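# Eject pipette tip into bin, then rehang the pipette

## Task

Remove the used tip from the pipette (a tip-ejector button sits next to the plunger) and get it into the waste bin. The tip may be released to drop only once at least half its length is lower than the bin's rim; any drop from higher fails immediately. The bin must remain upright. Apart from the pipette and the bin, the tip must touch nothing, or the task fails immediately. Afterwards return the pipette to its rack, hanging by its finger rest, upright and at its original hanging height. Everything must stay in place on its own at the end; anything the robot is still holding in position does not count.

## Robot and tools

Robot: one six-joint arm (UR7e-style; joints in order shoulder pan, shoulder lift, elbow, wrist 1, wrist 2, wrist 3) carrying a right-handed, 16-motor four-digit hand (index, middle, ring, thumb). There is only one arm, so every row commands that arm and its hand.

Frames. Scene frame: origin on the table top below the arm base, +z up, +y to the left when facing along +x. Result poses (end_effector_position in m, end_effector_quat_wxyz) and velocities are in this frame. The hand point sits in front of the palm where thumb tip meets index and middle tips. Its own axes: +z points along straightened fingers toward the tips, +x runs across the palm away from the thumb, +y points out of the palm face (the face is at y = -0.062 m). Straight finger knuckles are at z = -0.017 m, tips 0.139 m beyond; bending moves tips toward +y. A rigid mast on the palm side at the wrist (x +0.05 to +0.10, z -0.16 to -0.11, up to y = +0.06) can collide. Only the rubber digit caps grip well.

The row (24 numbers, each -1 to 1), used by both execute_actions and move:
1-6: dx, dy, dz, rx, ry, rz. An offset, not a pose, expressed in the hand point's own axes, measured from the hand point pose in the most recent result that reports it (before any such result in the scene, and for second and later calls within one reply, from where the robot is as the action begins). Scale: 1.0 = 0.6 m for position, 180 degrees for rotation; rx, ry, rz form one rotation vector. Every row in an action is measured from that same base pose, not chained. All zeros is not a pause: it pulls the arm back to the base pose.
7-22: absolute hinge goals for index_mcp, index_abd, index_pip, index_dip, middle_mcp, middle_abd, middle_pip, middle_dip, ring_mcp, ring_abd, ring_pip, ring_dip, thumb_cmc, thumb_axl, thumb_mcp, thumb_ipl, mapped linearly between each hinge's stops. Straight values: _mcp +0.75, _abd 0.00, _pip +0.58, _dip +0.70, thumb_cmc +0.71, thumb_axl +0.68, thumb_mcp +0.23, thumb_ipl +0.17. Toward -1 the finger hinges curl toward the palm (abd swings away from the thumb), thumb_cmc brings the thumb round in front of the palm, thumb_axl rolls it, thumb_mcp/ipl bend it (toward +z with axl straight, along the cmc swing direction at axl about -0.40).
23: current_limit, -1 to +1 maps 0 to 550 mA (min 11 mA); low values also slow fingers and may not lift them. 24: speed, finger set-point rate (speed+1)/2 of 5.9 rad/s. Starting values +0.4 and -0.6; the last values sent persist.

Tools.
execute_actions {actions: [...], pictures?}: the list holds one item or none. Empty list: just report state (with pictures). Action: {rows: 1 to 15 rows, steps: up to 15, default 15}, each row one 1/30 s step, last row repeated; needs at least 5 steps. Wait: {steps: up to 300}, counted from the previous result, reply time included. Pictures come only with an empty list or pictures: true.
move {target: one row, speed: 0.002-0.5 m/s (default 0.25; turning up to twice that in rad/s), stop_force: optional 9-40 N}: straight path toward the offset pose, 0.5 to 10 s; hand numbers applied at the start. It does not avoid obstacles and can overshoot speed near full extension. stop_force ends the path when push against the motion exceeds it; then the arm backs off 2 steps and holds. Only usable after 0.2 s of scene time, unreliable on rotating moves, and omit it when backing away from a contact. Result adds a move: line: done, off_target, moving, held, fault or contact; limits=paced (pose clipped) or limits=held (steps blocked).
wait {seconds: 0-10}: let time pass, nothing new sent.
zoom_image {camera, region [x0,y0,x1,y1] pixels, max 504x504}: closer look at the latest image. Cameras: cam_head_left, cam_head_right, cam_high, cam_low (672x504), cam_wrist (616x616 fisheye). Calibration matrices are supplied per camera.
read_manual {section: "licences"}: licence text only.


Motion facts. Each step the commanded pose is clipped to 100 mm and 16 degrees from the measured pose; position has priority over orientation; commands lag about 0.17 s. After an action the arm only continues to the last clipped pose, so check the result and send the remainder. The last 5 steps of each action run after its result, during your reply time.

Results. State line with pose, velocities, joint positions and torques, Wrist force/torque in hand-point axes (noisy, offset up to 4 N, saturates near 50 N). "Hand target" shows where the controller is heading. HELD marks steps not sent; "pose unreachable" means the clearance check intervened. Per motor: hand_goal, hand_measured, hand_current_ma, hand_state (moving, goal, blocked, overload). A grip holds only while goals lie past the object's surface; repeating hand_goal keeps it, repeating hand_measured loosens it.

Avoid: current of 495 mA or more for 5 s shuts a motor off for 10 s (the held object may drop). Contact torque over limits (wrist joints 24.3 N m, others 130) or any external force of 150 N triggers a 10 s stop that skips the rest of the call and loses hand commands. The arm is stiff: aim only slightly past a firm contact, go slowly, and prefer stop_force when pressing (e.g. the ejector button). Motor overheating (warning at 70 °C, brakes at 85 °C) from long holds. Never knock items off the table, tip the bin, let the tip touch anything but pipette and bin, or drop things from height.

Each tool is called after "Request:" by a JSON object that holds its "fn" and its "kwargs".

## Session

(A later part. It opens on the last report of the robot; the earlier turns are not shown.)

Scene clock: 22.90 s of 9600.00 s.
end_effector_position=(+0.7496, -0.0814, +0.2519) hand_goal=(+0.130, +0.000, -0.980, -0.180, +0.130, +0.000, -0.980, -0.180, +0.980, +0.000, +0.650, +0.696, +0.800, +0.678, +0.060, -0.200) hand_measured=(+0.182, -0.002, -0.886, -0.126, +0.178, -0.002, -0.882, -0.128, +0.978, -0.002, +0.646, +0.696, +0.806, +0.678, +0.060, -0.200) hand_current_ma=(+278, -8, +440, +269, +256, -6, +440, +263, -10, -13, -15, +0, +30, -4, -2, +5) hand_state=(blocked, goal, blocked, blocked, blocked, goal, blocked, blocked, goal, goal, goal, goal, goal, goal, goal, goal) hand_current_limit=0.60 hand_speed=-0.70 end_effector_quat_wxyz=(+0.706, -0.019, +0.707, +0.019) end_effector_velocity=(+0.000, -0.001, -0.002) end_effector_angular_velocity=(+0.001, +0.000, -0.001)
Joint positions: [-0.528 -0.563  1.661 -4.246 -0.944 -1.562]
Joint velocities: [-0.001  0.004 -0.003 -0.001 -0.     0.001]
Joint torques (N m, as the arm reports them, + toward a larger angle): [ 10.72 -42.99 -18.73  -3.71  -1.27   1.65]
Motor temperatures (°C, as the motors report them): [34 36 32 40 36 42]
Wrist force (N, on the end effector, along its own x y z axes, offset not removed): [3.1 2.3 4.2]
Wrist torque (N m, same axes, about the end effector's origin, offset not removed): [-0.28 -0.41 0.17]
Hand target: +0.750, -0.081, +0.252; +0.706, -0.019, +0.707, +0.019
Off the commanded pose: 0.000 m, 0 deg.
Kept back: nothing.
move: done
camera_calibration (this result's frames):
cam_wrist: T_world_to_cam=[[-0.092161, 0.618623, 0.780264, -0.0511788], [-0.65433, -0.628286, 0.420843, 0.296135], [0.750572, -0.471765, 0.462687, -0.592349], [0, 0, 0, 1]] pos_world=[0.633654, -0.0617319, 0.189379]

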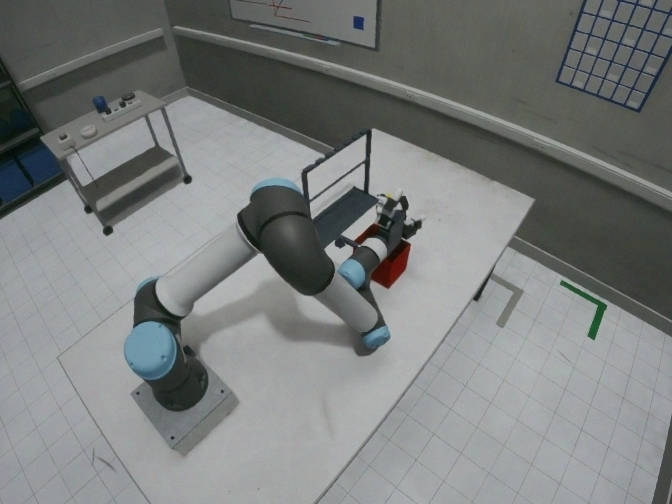

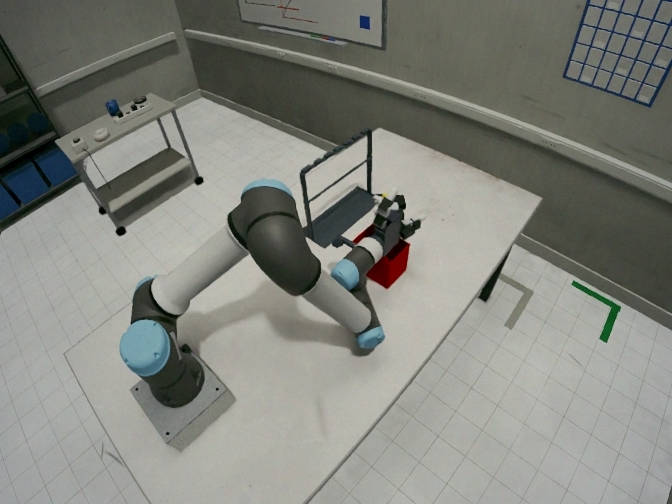

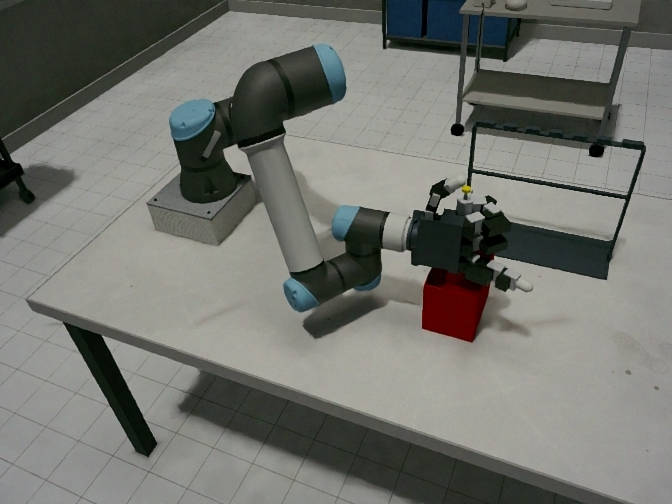

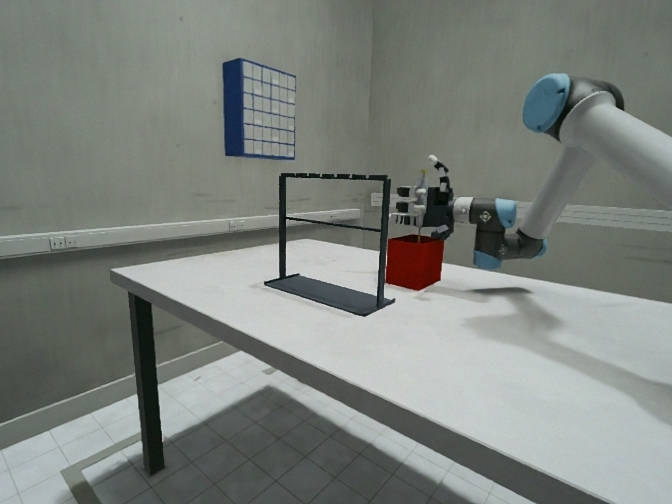

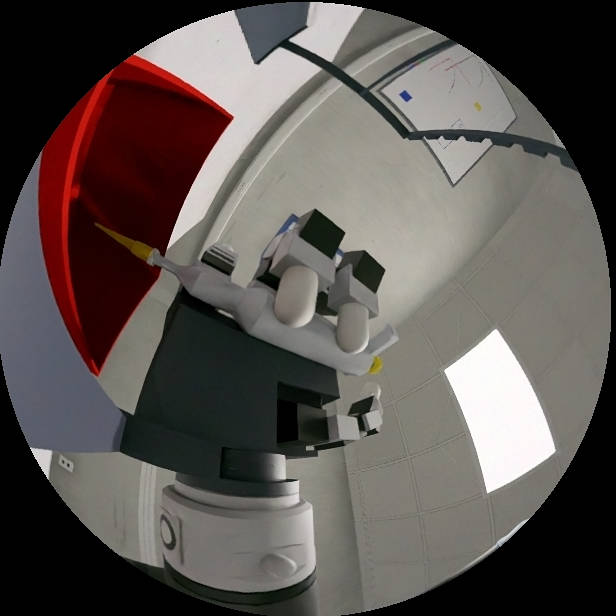

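Request:
{"fn": "move", "kwargs": {"target": [0.012, 0, 0, 0, 0, 0, 0.13, 0, -0.98, -0.18, 0.13, 0, -0.98, -0.18, 0.98, 0, 0.65, 0.696, 0.8, 0.678, -0.28, -0.2, 0.6, -0.8], "speed": 0.02}}

Request:
{"fn": "zoom_image", "kwargs": {"camera": "cam_low", "region": [380, 155, 480, 255]}}

Request:
{"fn": "zoom_image", "kwargs": {"camera": "cam_high", "region": [420, 165, 510, 245]}}

Scene clock: 24.43 s of 9600.00 s.
end_effector_position=(+0.7496, -0.0814, +0.2447) hand_goal=(+0.130, +0.000, -0.980, -0.180, +0.130, +0.000, -0.980, -0.180, +0.980, +0.000, +0.650, +0.696, +0.800, +0.678, -0.280, -0.200) hand_measured=(+0.182, -0.002, -0.886, -0.126, +0.178, -0.002, -0.882, -0.128, +0.978, -0.002, +0.646, +0.696, +0.806, +0.678, -0.282, -0.200) hand_current_ma=(+278, -8, +440, +269, +256, -6, +440, +263, -10, -13, -15, +0, +30, -4, -16, +3) hand_state=(blocked, goal, blocked, blocked, blocked, goal, blocked, blocked, goal, goal, goal, goal, goal, goal, goal, goal) hand_current_limit=0.60 hand_speed=-0.80 end_effector_quat_wxyz=(+0.706, -0.019, +0.707, +0.019) end_effector_velocity=(-0.000, +0.001, +0.000) end_effector_angular_velocity=(-0.000, -0.000, +0.001)
Joint positions: [-0.528 -0.548  1.655 -4.256 -0.944 -1.562]
Joint velocities: [ 0.    -0.    -0.     0.     0.001 -0.   ]
Joint torques (N m, as the arm reports them, + toward a larger angle): [ 10.92 -41.82 -17.64  -3.62  -1.33  -1.67]
Motor temperatures (°C, as the motors report them): [34 36 32 40 36 42]
Wrist force (N, on the end effector, along its own x y z axes, offset not removed): [-2.2 -2.4 5.5]
Wrist torque (N m, same axes, about the end effector's origin, offset not removed): [-0.98 0.21 -0.57]
Hand target: +0.750, -0.081, +0.245; +0.706, -0.019, +0.707, +0.019
Off the commanded pose: 0.000 m, 0 deg.
Kept back: nothing.
move: done
camera_calibration (this result's frames):
cam_wrist: T_world_to_cam=[[-0.0921612, 0.618623, 0.780264, -0.0455618], [-0.65433, -0.628286, 0.420843, 0.299158], [0.750572, -0.471765, 0.462687, -0.58902], [0, 0, 0, 1]] pos_world=[0.633651, -0.0617368, 0.182184]

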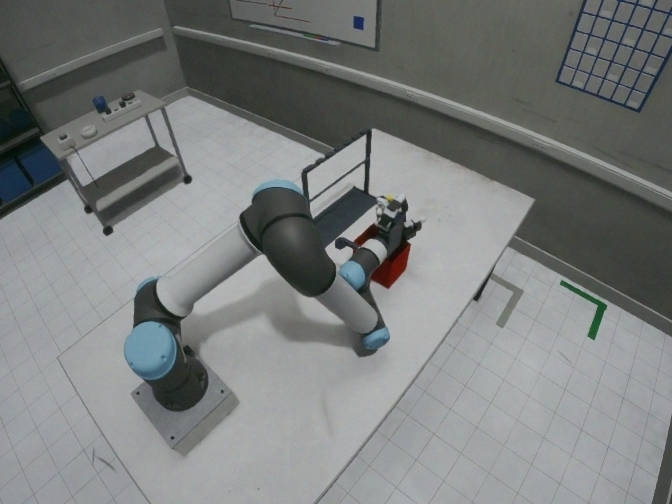

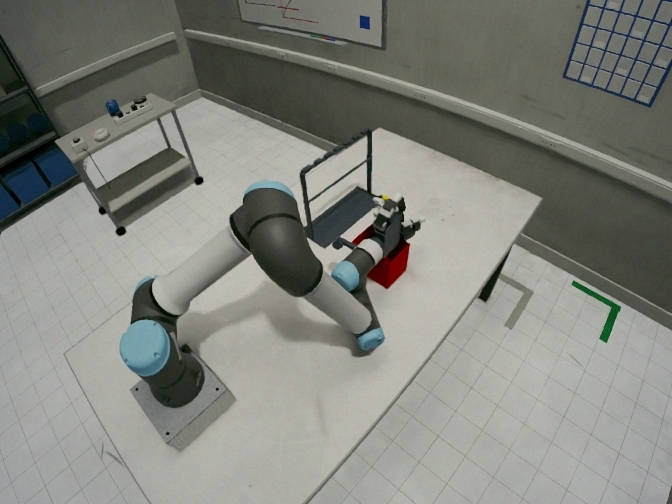

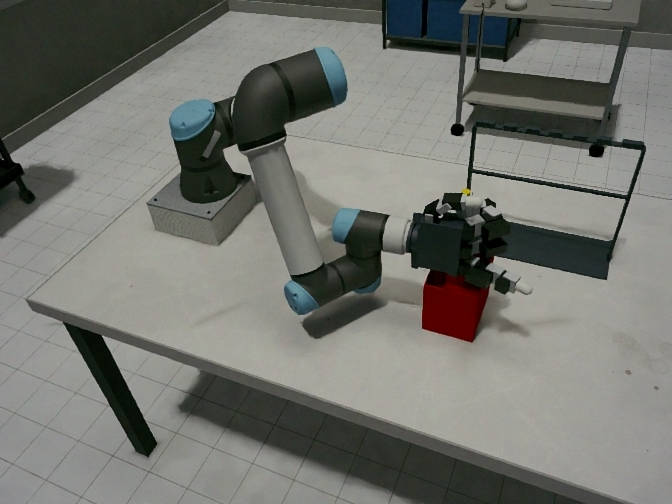

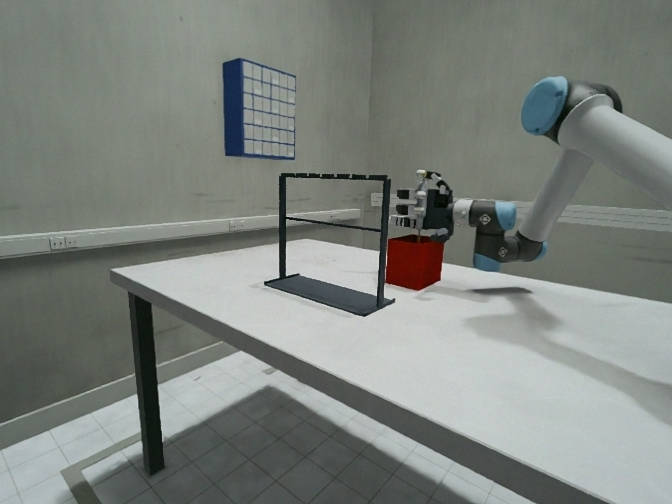

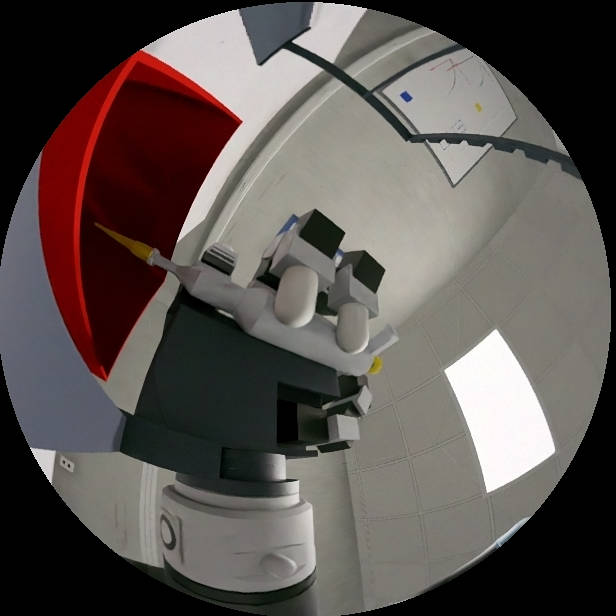

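Region (380, 155, 480, 255) of cam_low's 672x504 image, scaled by 5.040, with more detail than that image has.

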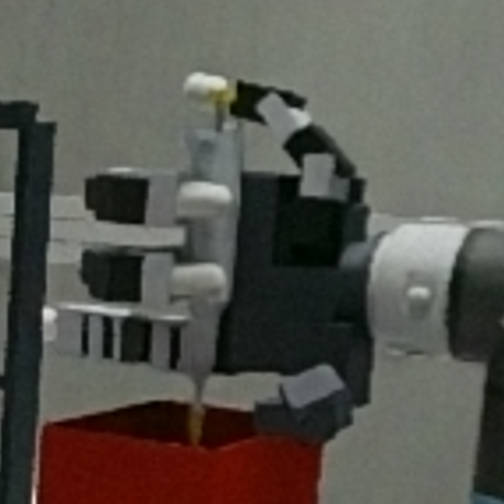

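Region (420, 165, 510, 245) of cam_high's 672x504 image, scaled by 5.600, with more detail than that image has.

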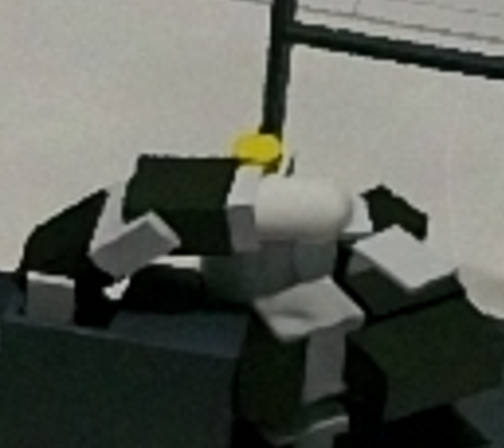

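Request:
{"fn": "move", "kwargs": {"target": [0, 0, 0, 0, 0, 0, 0.1, 0, -0.98, -0.2, 0.1, 0, -0.98, -0.2, 0.98, 0, 0.65, 0.696, 0.8, 0.678, -0.42, -0.24, 0.78, -0.85]}}

Request:
{"fn": "zoom_image", "kwargs": {"camera": "cam_low", "region": [380, 155, 480, 255]}}

Scene clock: 29.00 s of 9600.00 s.
end_effector_position=(+0.7496, -0.0814, +0.2447) hand_goal=(+0.100, +0.000, -0.980, -0.200, +0.100, +0.000, -0.980, -0.200, +0.980, +0.000, +0.650, +0.696, +0.800, +0.678, -0.420, -0.240) hand_measured=(+0.168, +0.002, -0.886, -0.128, +0.164, +0.002, -0.882, -0.132, +0.978, -0.002, +0.646, +0.696, +0.806, +0.678, -0.324, -0.228) hand_current_ma=(+367, +6, +476, +365, +342, +8, +490, +345, -10, -13, -15, +0, +30, -1, +489, +77) hand_state=(blocked, goal, blocked, blocked, blocked, goal, blocked, blocked, goal, goal, goal, goal, goal, goal, blocked, goal) hand_current_limit=0.78 hand_speed=-0.85 end_effector_quat_wxyz=(+0.706, -0.019, +0.707, +0.019) end_effector_velocity=(-0.000, -0.001, +0.000) end_effector_angular_velocity=(-0.000, -0.001, -0.001)
Joint positions: [-0.528 -0.548  1.655 -4.256 -0.944 -1.562]
Joint velocities: [-0.001 -0.     0.    -0.001 -0.     0.   ]
Joint torques (N m, as the arm reports them, + toward a larger angle): [ 10.73 -43.43 -18.29  -3.43  -1.38  -1.53]
Motor temperatures (°C, as the motors report them): [34 36 32 40 36 42]
Wrist force (N, on the end effector, along its own x y z axes, offset not removed): [-2.6 -1.5 4.8]
Wrist torque (N m, same axes, about the end effector's origin, offset not removed): [-0.51 0.63 -0.69]
Hand target: +0.750, -0.081, +0.245; +0.706, -0.019, +0.707, +0.019
Off the commanded pose: 0.000 m, 0 deg.
Kept back: nothing.
After step 90, 0.87 s passed at rest.
move: done
camera_calibration (this result's frames):
cam_wrist: T_world_to_cam=[[-0.0921608, 0.618623, 0.780264, -0.0455604], [-0.65433, -0.628286, 0.420843, 0.299159], [0.750572, -0.471765, 0.462687, -0.589019], [0, 0, 0, 1]] pos_world=[0.633651, -0.0617368, 0.182182]

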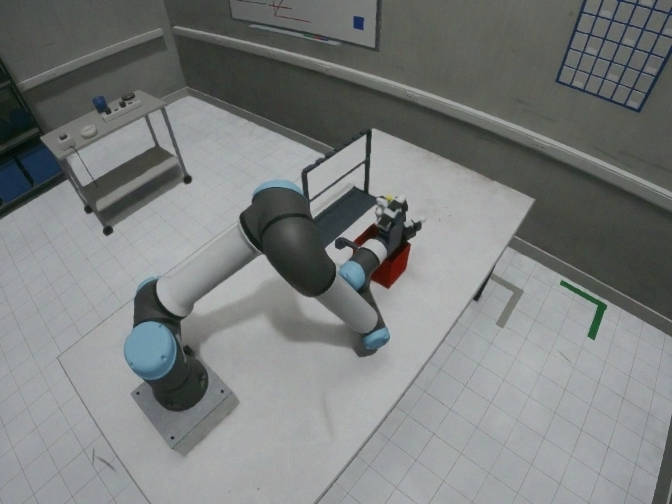

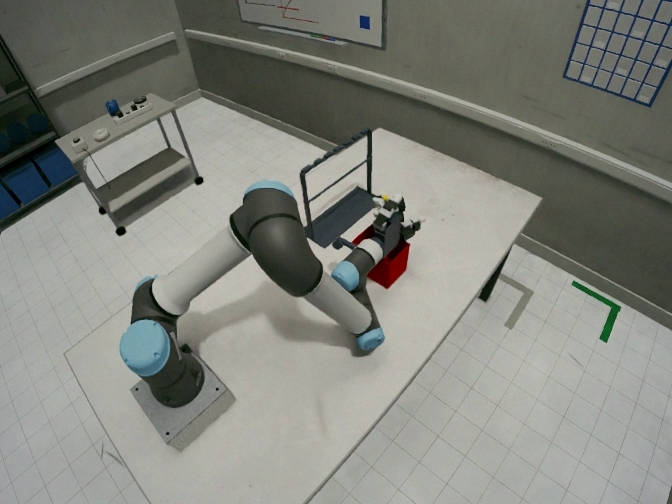

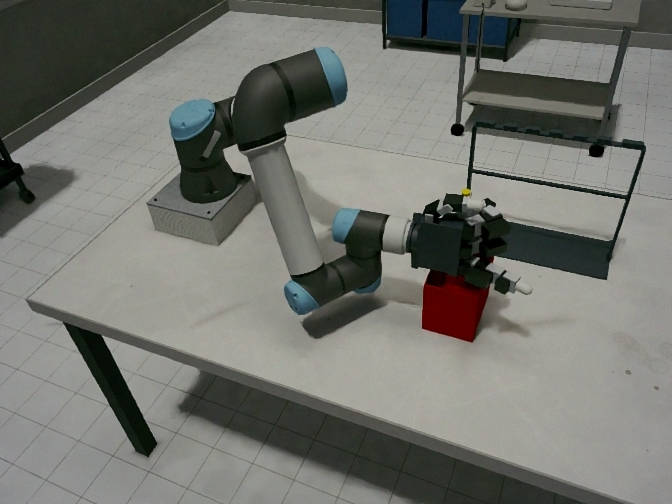

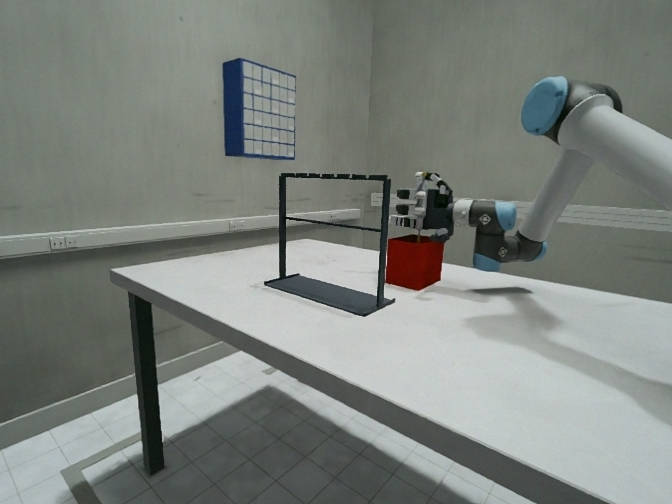

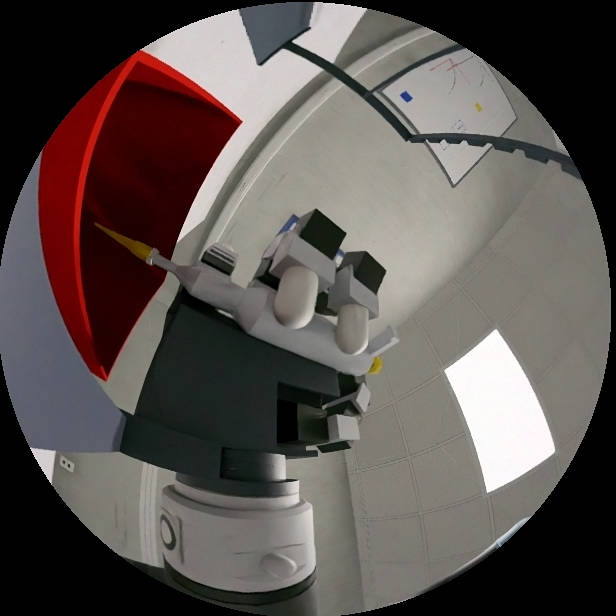

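Region (380, 155, 480, 255) of cam_low's 672x504 image, scaled by 5.040, with more detail than that image has.

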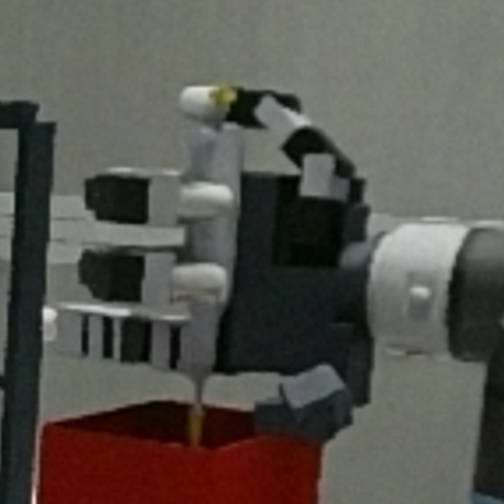

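Request:
{"fn": "execute_actions", "kwargs": {"actions": [{"rows": [[0, 0, 0, 0, 0, 0, 0.1, 0, -0.98, -0.2, 0.1, 0, -0.98, -0.2, 0.98, 0, 0.65, 0.696, 0.8, 0.678, -0.46, -0.36, 1.0, -0.88]], "steps": 15}]}}

Request:
{"fn": "execute_actions", "kwargs": {"actions": [{"rows": [[0, 0, 0, 0, 0, 0, 0.1, 0, -0.98, -0.2, 0.1, 0, -0.98, -0.2, 0.98, 0, 0.65, 0.696, 0.8, 0.678, -0.46, -0.36, 1.0, -0.88]], "steps": 15}]}}

Request:
{"fn": "execute_actions", "kwargs": {"actions": [{"rows": [[0, 0, 0, 0, 0, 0, 0.1, 0, -0.98, -0.2, 0.1, 0, -0.98, -0.2, 0.98, 0, 0.65, 0.696, 0.8, 0.678, -0.46, -0.36, 1.0, -0.88],[0, 0, 0, 0, 0, 0, 0.1, 0, -0.98, -0.2, 0.1, 0, -0.98, -0.2, 0.98, 0, 0.65, 0.696, 0.8, 0.678, -0.46, -0.36, 1.0, -0.88],[0, 0, 0, 0, 0, 0, 0.1, 0, -0.98, -0.2, 0.1, 0, -0.98, -0.2, 0.98, 0, 0.65, 0.696, 0.8, 0.678, -0.46, -0.36, 1.0, -0.88],[0, 0, 0, 0, 0, 0, 0.1, 0, -0.98, -0.2, 0.1, 0, -0.98, -0.2, 0.98, 0, 0.65, 0.696, 0.8, 0.678, -0.46, -0.36, 1.0, -0.88],[0, 0, 0, 0, 0, 0, 0.1, 0, -0.98, -0.2, 0.1, 0, -0.98, -0.2, 0.98, 0, 0.65, 0.696, 0.8, 0.678, -0.46, -0.36, 1.0, -0.88],[0, 0, 0, 0, 0, 0, 0.1, 0, -0.98, -0.2, 0.1, 0, -0.98, -0.2, 0.98, 0, 0.65, 0.696, 0.8, 0.678, -0.46, -0.36, 0.78, -0.88]], "steps": 10}], "pictures": true}}

Scene clock: 29.90 s of 9600.00 s.
end_effector_position=(+0.7496, -0.0814, +0.2447) hand_goal=(+0.100, +0.000, -0.980, -0.200, +0.100, +0.000, -0.980, -0.200, +0.980, +0.000, +0.650, +0.696, +0.800, +0.678, -0.460, -0.360) hand_measured=(+0.168, +0.002, -0.886, -0.128, +0.164, +0.004, -0.882, -0.132, +0.978, -0.002, +0.646, +0.696, +0.806, +0.678, -0.326, -0.242) hand_current_ma=(+361, +13, +476, +365, +338, +16, +496, +345, -10, -13, -15, +0, +32, +0, +550, +423) hand_state=(blocked, goal, blocked, blocked, blocked, goal, blocked, blocked, goal, goal, goal, goal, goal, goal, blocked, moving) hand_current_limit=1.00 hand_speed=-0.88 end_effector_quat_wxyz=(+0.706, -0.019, +0.707, +0.019) end_effector_velocity=(+0.000, -0.000, +0.000) end_effector_angular_velocity=(-0.001, -0.001, -0.001)
Joint positions: [-0.528 -0.548  1.655 -4.256 -0.944 -1.562]
Joint velocities: [-0.    -0.    -0.    -0.    -0.001 -0.   ]
Joint torques (N m, as the arm reports them, + toward a larger angle): [ 10.91 -43.88 -17.73  -3.46  -1.36  -1.6 ]
Motor temperatures (°C, as the motors report them): [34 36 32 40 36 42]
Wrist force (N, on the end effector, along its own x y z axes, offset not removed): [-0.4 -2.0 4.4]
Wrist torque (N m, same axes, about the end effector's origin, offset not removed): [-0.59 0.08 -0.26]
Steps of this call (steps 1 to 17: nothing new was sent; steps 18 to 27: the first 10 steps of this action). Readings (end_effector_position | what the end effector reports):
18: (+0.7496, -0.0814, +0.2447) | hand_goal=(+0.100, +0.000, -0.980, -0.200, +0.100, +0.000, -0.980, -0.200, +0.980, +0.000, +0.650, +0.696, +0.800, +0.678, -0.460, -0.360) hand_measured=(+0.168, +0.002, -0.886, -0.128, +0.164, +0.002, -0.882, -0.132, +0.978, -0.002, +0.646, +0.696, +0.806, +0.678, -0.324, -0.228) hand_current_ma=(+367, +6, +476, +365, +342, +8, +489, +345, -10, -13, -15, +0, +30, -1, +489, +77) hand_state=(blocked, goal, blocked, blocked, blocked, goal, moving, blocked, goal, goal, goal, goal, goal, goal, moving, moving) hand_current_limit=1.00 hand_speed=-0.88
19: (+0.7496, -0.0814, +0.2447) | hand_goal=(+0.100, +0.000, -0.980, -0.200, +0.100, +0.000, -0.980, -0.200, +0.980, +0.000, +0.650, +0.696, +0.800, +0.678, -0.460, -0.360) hand_measured=(+0.168, +0.002, -0.886, -0.128, +0.164, +0.002, -0.882, -0.132, +0.978, -0.002, +0.646, +0.696, +0.806, +0.678, -0.324, -0.228) hand_current_ma=(+367, +6, +476, +365, +341, +9, +497, +345, -10, -13, -15, +0, +30, -1, +526, +133) hand_state=(blocked, goal, blocked, blocked, blocked, goal, moving, blocked, goal, goal, goal, goal, goal, goal, moving, moving) hand_current_limit=1.00 hand_speed=-0.88
21: (+0.7496, -0.0814, +0.2447) | hand_goal=(+0.100, +0.000, -0.980, -0.200, +0.100, +0.000, -0.980, -0.200, +0.980, +0.000, +0.650, +0.696, +0.800, +0.678, -0.460, -0.360) hand_measured=(+0.168, +0.002, -0.886, -0.128, +0.164, +0.002, -0.882, -0.132, +0.978, -0.002, +0.646, +0.696, +0.806, +0.678, -0.326, -0.228) hand_current_ma=(+364, +9, +476, +365, +338, +12, +496, +345, -10, -13, -15, +0, +32, -1, +550, +235) hand_state=(blocked, goal, blocked, blocked, blocked, goal, blocked, blocked, goal, goal, goal, goal, goal, goal, blocked, moving) hand_current_limit=1.00 hand_speed=-0.88
25: (+0.7496, -0.0814, +0.2447) | hand_goal=(+0.100, +0.000, -0.980, -0.200, +0.100, +0.000, -0.980, -0.200, +0.980, +0.000, +0.650, +0.696, +0.800, +0.678, -0.460, -0.360) hand_measured=(+0.168, +0.002, -0.886, -0.128, +0.164, +0.002, -0.882, -0.132, +0.978, -0.002, +0.646, +0.696, +0.806, +0.678, -0.326, -0.238) hand_current_ma=(+363, +10, +476, +365, +338, +13, +496, +345, -10, -13, -15, +0, +32, -1, +550, +356) hand_state=(blocked, goal, blocked, blocked, blocked, goal, blocked, blocked, goal, goal, goal, goal, goal, goal, blocked, moving) hand_current_limit=1.00 hand_speed=-0.88
27: the state above

Scene clock: 30.40 s of 9600.00 s.
end_effector_position=(+0.7496, -0.0814, +0.2447) hand_goal=(+0.100, +0.000, -0.980, -0.200, +0.100, +0.000, -0.980, -0.200, +0.980, +0.000, +0.650, +0.696, +0.800, +0.678, -0.460, -0.360) hand_measured=(+0.166, +0.006, -0.886, -0.128, +0.162, +0.006, -0.882, -0.132, +0.978, -0.002, +0.646, +0.696, +0.808, +0.682, -0.342, -0.310) hand_current_ma=(+354, +25, +476, +365, +332, +27, +496, +345, -10, -14, -15, +0, +36, +20, +550, +346) hand_state=(blocked, goal, blocked, blocked, blocked, goal, blocked, blocked, goal, goal, goal, goal, goal, goal, blocked, blocked) hand_current_limit=1.00 hand_speed=-0.88 end_effector_quat_wxyz=(+0.706, -0.019, +0.707, +0.019) end_effector_velocity=(+0.000, -0.001, +0.000) end_effector_angular_velocity=(-0.000, -0.000, -0.002)
Joint positions: [-0.528 -0.548  1.655 -4.256 -0.944 -1.562]
Joint velocities: [-0.001 -0.    -0.001  0.001 -0.001  0.   ]
Joint torques (N m, as the arm reports them, + toward a larger angle): [ 11.31 -43.98 -16.67  -3.33  -1.31  -1.5 ]
Motor temperatures (°C, as the motors report them): [34 36 32 40 36 42]
Wrist force (N, on the end effector, along its own x y z axes, offset not removed): [3.6 -1.6 0.6]
Wrist torque (N m, same axes, about the end effector's origin, offset not removed): [-0.43 -0.52 0.14]
Off your previous action's commanded pose: 0.000 m, 0 deg at its last step (step 5 of this call).
Steps of this call (steps 1 to 5: the last 5 steps of your previous action; steps 6 to 15: the first 10 steps of this action, its rows measured from where the robot was after step 5). Readings (end_effector_position | what the end effector reports):
5: (+0.7496, -0.0814, +0.2447) | hand_goal=(+0.100, +0.000, -0.980, -0.200, +0.100, +0.000, -0.980, -0.200, +0.980, +0.000, +0.650, +0.696, +0.800, +0.678, -0.460, -0.360) hand_measured=(+0.168, +0.004, -0.886, -0.128, +0.164, +0.006, -0.882, -0.132, +0.978, -0.002, +0.646, +0.696, +0.806, +0.678, -0.326, -0.264) hand_current_ma=(+359, +24, +476, +365, +338, +27, +496, +345, -10, -13, -15, +0, +34, +6, +550, +476) hand_state=(blocked, goal, blocked, blocked, blocked, goal, blocked, blocked, goal, goal, goal, goal, goal, goal, blocked, moving) hand_current_limit=1.00 hand_speed=-0.88
6: (+0.7496, -0.0814, +0.2447) | hand_goal=(+0.100, +0.000, -0.980, -0.200, +0.100, +0.000, -0.980, -0.200, +0.980, +0.000, +0.650, +0.696, +0.800, +0.678, -0.460, -0.360) hand_measured=(+0.168, +0.004, -0.886, -0.128, +0.164, +0.006, -0.882, -0.132, +0.978, -0.002, +0.646, +0.696, +0.806, +0.680, -0.326, -0.274) hand_current_ma=(+359, +22, +476, +365, +338, +24, +496, +345, -10, -13, -15, +0, +34, +13, +550, +388) hand_state=(blocked, goal, blocked, blocked, blocked, goal, blocked, blocked, goal, goal, goal, goal, goal, moving, blocked, moving) hand_current_limit=1.00 hand_speed=-0.88
7: (+0.7496, -0.0814, +0.2447) | hand_goal=(+0.100, +0.000, -0.980, -0.200, +0.100, +0.000, -0.980, -0.200, +0.980, +0.000, +0.650, +0.696, +0.800, +0.678, -0.460, -0.360) hand_measured=(+0.168, +0.004, -0.886, -0.128, +0.162, +0.006, -0.882, -0.132, +0.978, -0.002, +0.646, +0.696, +0.806, +0.680, -0.330, -0.292) hand_current_ma=(+359, +22, +476, +365, +334, +24, +496, +345, -10, -13, -15, +0, +35, +25, +367, +235) hand_state=(blocked, goal, blocked, blocked, blocked, goal, blocked, blocked, goal, goal, goal, goal, goal, moving, moving, moving) hand_current_limit=1.00 hand_speed=-0.88
9: (+0.7496, -0.0814, +0.2447) | hand_goal=(+0.100, +0.000, -0.980, -0.200, +0.100, +0.000, -0.980, -0.200, +0.980, +0.000, +0.650, +0.696, +0.800, +0.678, -0.460, -0.360) hand_measured=(+0.166, +0.006, -0.886, -0.128, +0.162, +0.006, -0.882, -0.132, +0.978, -0.002, +0.646, +0.696, +0.808, +0.682, -0.342, -0.310) hand_current_ma=(+354, +25, +476, +365, +332, +28, +496, +345, -10, -14, -15, +0, +36, +20, +546, +348) hand_state=(moving, goal, blocked, blocked, blocked, goal, blocked, blocked, goal, goal, goal, goal, goal, goal, moving, blocked) hand_current_limit=1.00 hand_speed=-0.88
13: (+0.7496, -0.0814, +0.2447) | hand_goal=(+0.100, +0.000, -0.980, -0.200, +0.100, +0.000, -0.980, -0.200, +0.980, +0.000, +0.650, +0.696, +0.800, +0.678, -0.460, -0.360) hand_measured=(+0.166, +0.006, -0.886, -0.128, +0.162, +0.006, -0.882, -0.132, +0.978, -0.002, +0.646, +0.696, +0.808, +0.682, -0.342, -0.310) hand_current_ma=(+354, +25, +476, +365, +332, +27, +496, +345, -10, -14, -15, +0, +36, +20, +550, +346) hand_state=(blocked, goal, blocked, blocked, blocked, goal, blocked, blocked, goal, goal, goal, goal, goal, goal, blocked, blocked) hand_current_limit=1.00 hand_speed=-0.88
15: the state above

Scene clock: 30.73 s of 9600.00 s.
end_effector_position=(+0.7496, -0.0814, +0.2447) hand_goal=(+0.100, +0.000, -0.980, -0.200, +0.100, +0.000, -0.980, -0.200, +0.980, +0.000, +0.650, +0.696, +0.800, +0.678, -0.460, -0.360) hand_measured=(+0.166, +0.006, -0.886, -0.128, +0.162, +0.006, -0.882, -0.132, +0.978, -0.002, +0.646, +0.696, +0.808, +0.682, -0.342, -0.310) hand_current_ma=(+354, +25, +476, +365, +332, +27, +496, +345, -10, -14, -15, +0, +36, +20, +550, +346) hand_state=(blocked, goal, blocked, blocked, blocked, goal, blocked, blocked, goal, goal, goal, goal, goal, goal, blocked, blocked) hand_current_limit=1.00 hand_speed=-0.88 end_effector_quat_wxyz=(+0.706, -0.019, +0.707, +0.019) end_effector_velocity=(+0.000, -0.001, +0.000) end_effector_angular_velocity=(-0.000, -0.000, -0.003)
Joint positions: [-0.528 -0.548  1.655 -4.256 -0.944 -1.562]
Joint velocities: [-0.001  0.    -0.001  0.    -0.002  0.   ]
Joint torques (N m, as the arm reports them, + toward a larger angle): [ 11.69 -44.29 -18.19  -3.3   -1.27  -1.49]
Motor temperatures (°C, as the motors report them): [34 36 32 40 36 42]
Wrist force (N, on the end effector, along its own x y z axes, offset not removed): [-1.1 -1.3 3.3]
Wrist torque (N m, same axes, about the end effector's origin, offset not removed): [-0.41 0.10 -0.21]
Off your previous action's commanded pose: 0.000 m, 0 deg at its last step (step 5 of this call).
Steps of this call (steps 1 to 5: the last 5 steps of your previous action; steps 6 to 10: the first 5 steps of this action, its rows measured from where the robot was after step 5). Readings (end_effector_position | what the end effector reports):
5: (+0.7496, -0.0814, +0.2447) | hand_goal=(+0.100, +0.000, -0.980, -0.200, +0.100, +0.000, -0.980, -0.200, +0.980, +0.000, +0.650, +0.696, +0.800, +0.678, -0.460, -0.360) hand_measured=(+0.166, +0.006, -0.886, -0.128, +0.162, +0.006, -0.882, -0.132, +0.978, -0.002, +0.646, +0.696, +0.808, +0.682, -0.342, -0.310) hand_current_ma=(+354, +25, +476, +365, +332, +27, +496, +345, -10, -14, -15, +0, +36, +20, +550, +346) hand_state=(blocked, goal, blocked, blocked, blocked, goal, blocked, blocked, goal, goal, goal, goal, goal, goal, blocked, blocked) hand_current_limit=1.00 hand_speed=-0.88
6: (+0.7496, -0.0814, +0.2447) | hand_goal=(+0.100, +0.000, -0.980, -0.200, +0.100, +0.000, -0.980, -0.200, +0.980, +0.000, +0.650, +0.696, +0.800, +0.678, -0.460, -0.360) hand_measured=(+0.166, +0.006, -0.886, -0.128, +0.162, +0.006, -0.882, -0.132, +0.978, -0.002, +0.646, +0.696, +0.808, +0.682, -0.342, -0.310) hand_current_ma=(+354, +25, +476, +365, +332, +27, +496, +345, -10, -14, -15, +0, +36, +20, +550, +346) hand_state=(blocked, goal, blocked, blocked, blocked, goal, blocked, blocked, goal, goal, goal, goal, goal, goal, blocked, blocked) hand_current_limit=1.00 hand_speed=-0.88
7: (+0.7496, -0.0814, +0.2447) | hand_goal=(+0.100, +0.000, -0.980, -0.200, +0.100, +0.000, -0.980, -0.200, +0.980, +0.000, +0.650, +0.696, +0.800, +0.678, -0.460, -0.360) hand_measured=(+0.166, +0.006, -0.886, -0.128, +0.162, +0.006, -0.882, -0.132, +0.978, -0.002, +0.646, +0.696, +0.808, +0.682, -0.342, -0.310) hand_current_ma=(+354, +25, +476, +365, +332, +27, +496, +345, -10, -14, -15, +0, +36, +20, +550, +346) hand_state=(blocked, goal, blocked, blocked, blocked, goal, blocked, blocked, goal, goal, goal, goal, goal, goal, blocked, blocked) hand_current_limit=1.00 hand_speed=-0.88
9: (+0.7496, -0.0814, +0.2447) | hand_goal=(+0.100, +0.000, -0.980, -0.200, +0.100, +0.000, -0.980, -0.200, +0.980, +0.000, +0.650, +0.696, +0.800, +0.678, -0.460, -0.360) hand_measured=(+0.166, +0.006, -0.886, -0.128, +0.162, +0.006, -0.882, -0.132, +0.978, -0.002, +0.646, +0.696, +0.808, +0.682, -0.342, -0.310) hand_current_ma=(+354, +25, +476, +365, +332, +27, +496, +345, -10, -14, -15, +0, +36, +20, +550, +346) hand_state=(blocked, goal, blocked, blocked, blocked, goal, blocked, blocked, goal, goal, goal, goal, goal, goal, blocked, blocked) hand_current_limit=1.00 hand_speed=-0.88
10: the state above
camera_calibration (this result's frames):
cam_wrist: T_world_to_cam=[[-0.0921609, 0.618623, 0.780264, -0.0455604], [-0.65433, -0.628286, 0.420843, 0.299159], [0.750572, -0.471765, 0.462687, -0.589019], [0, 0, 0, 1]] pos_world=[0.633651, -0.0617367, 0.182182]

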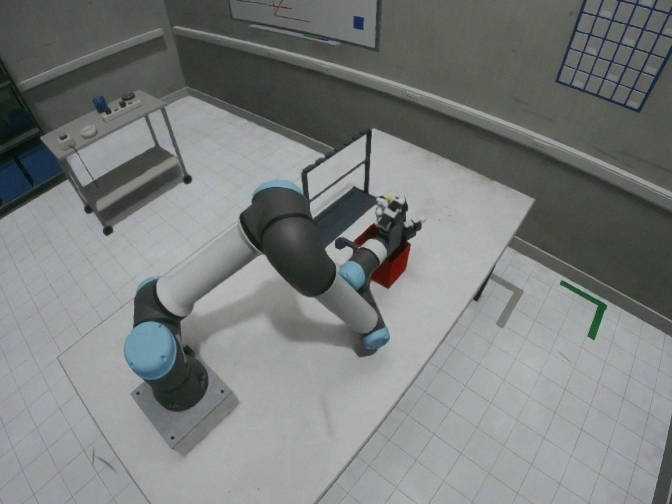

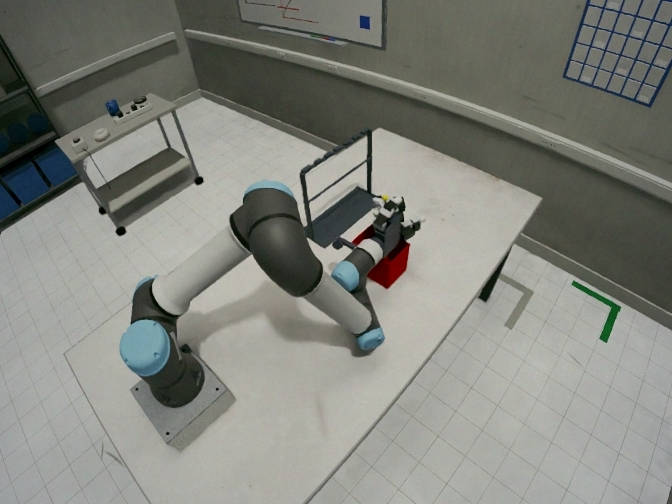

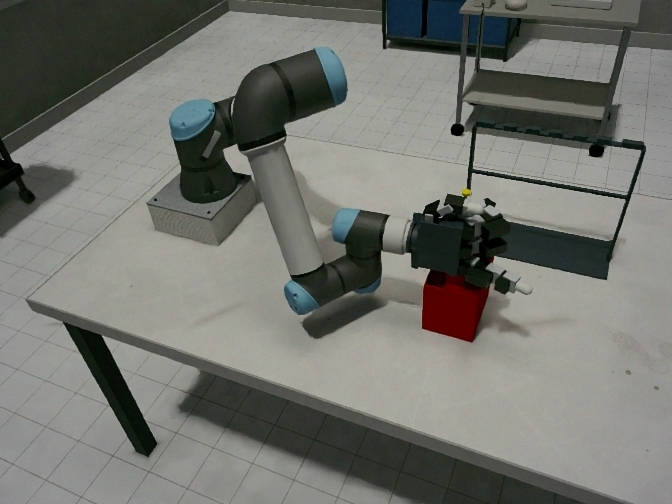

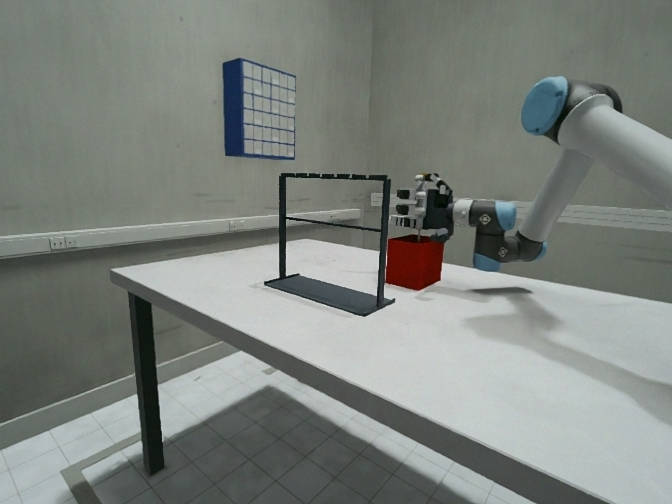

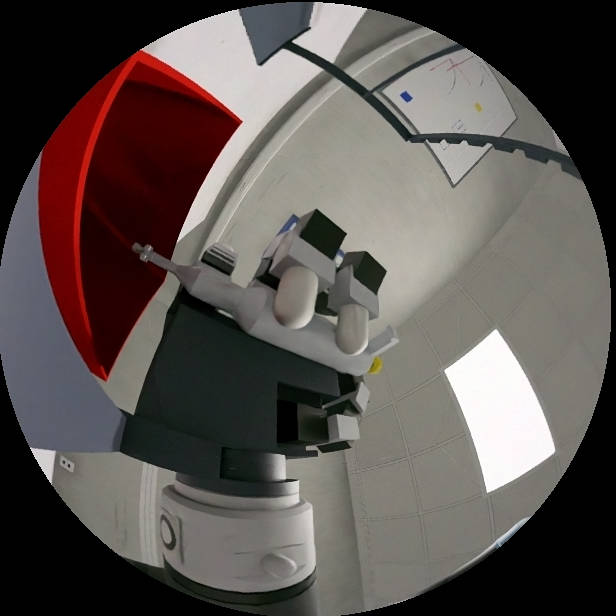

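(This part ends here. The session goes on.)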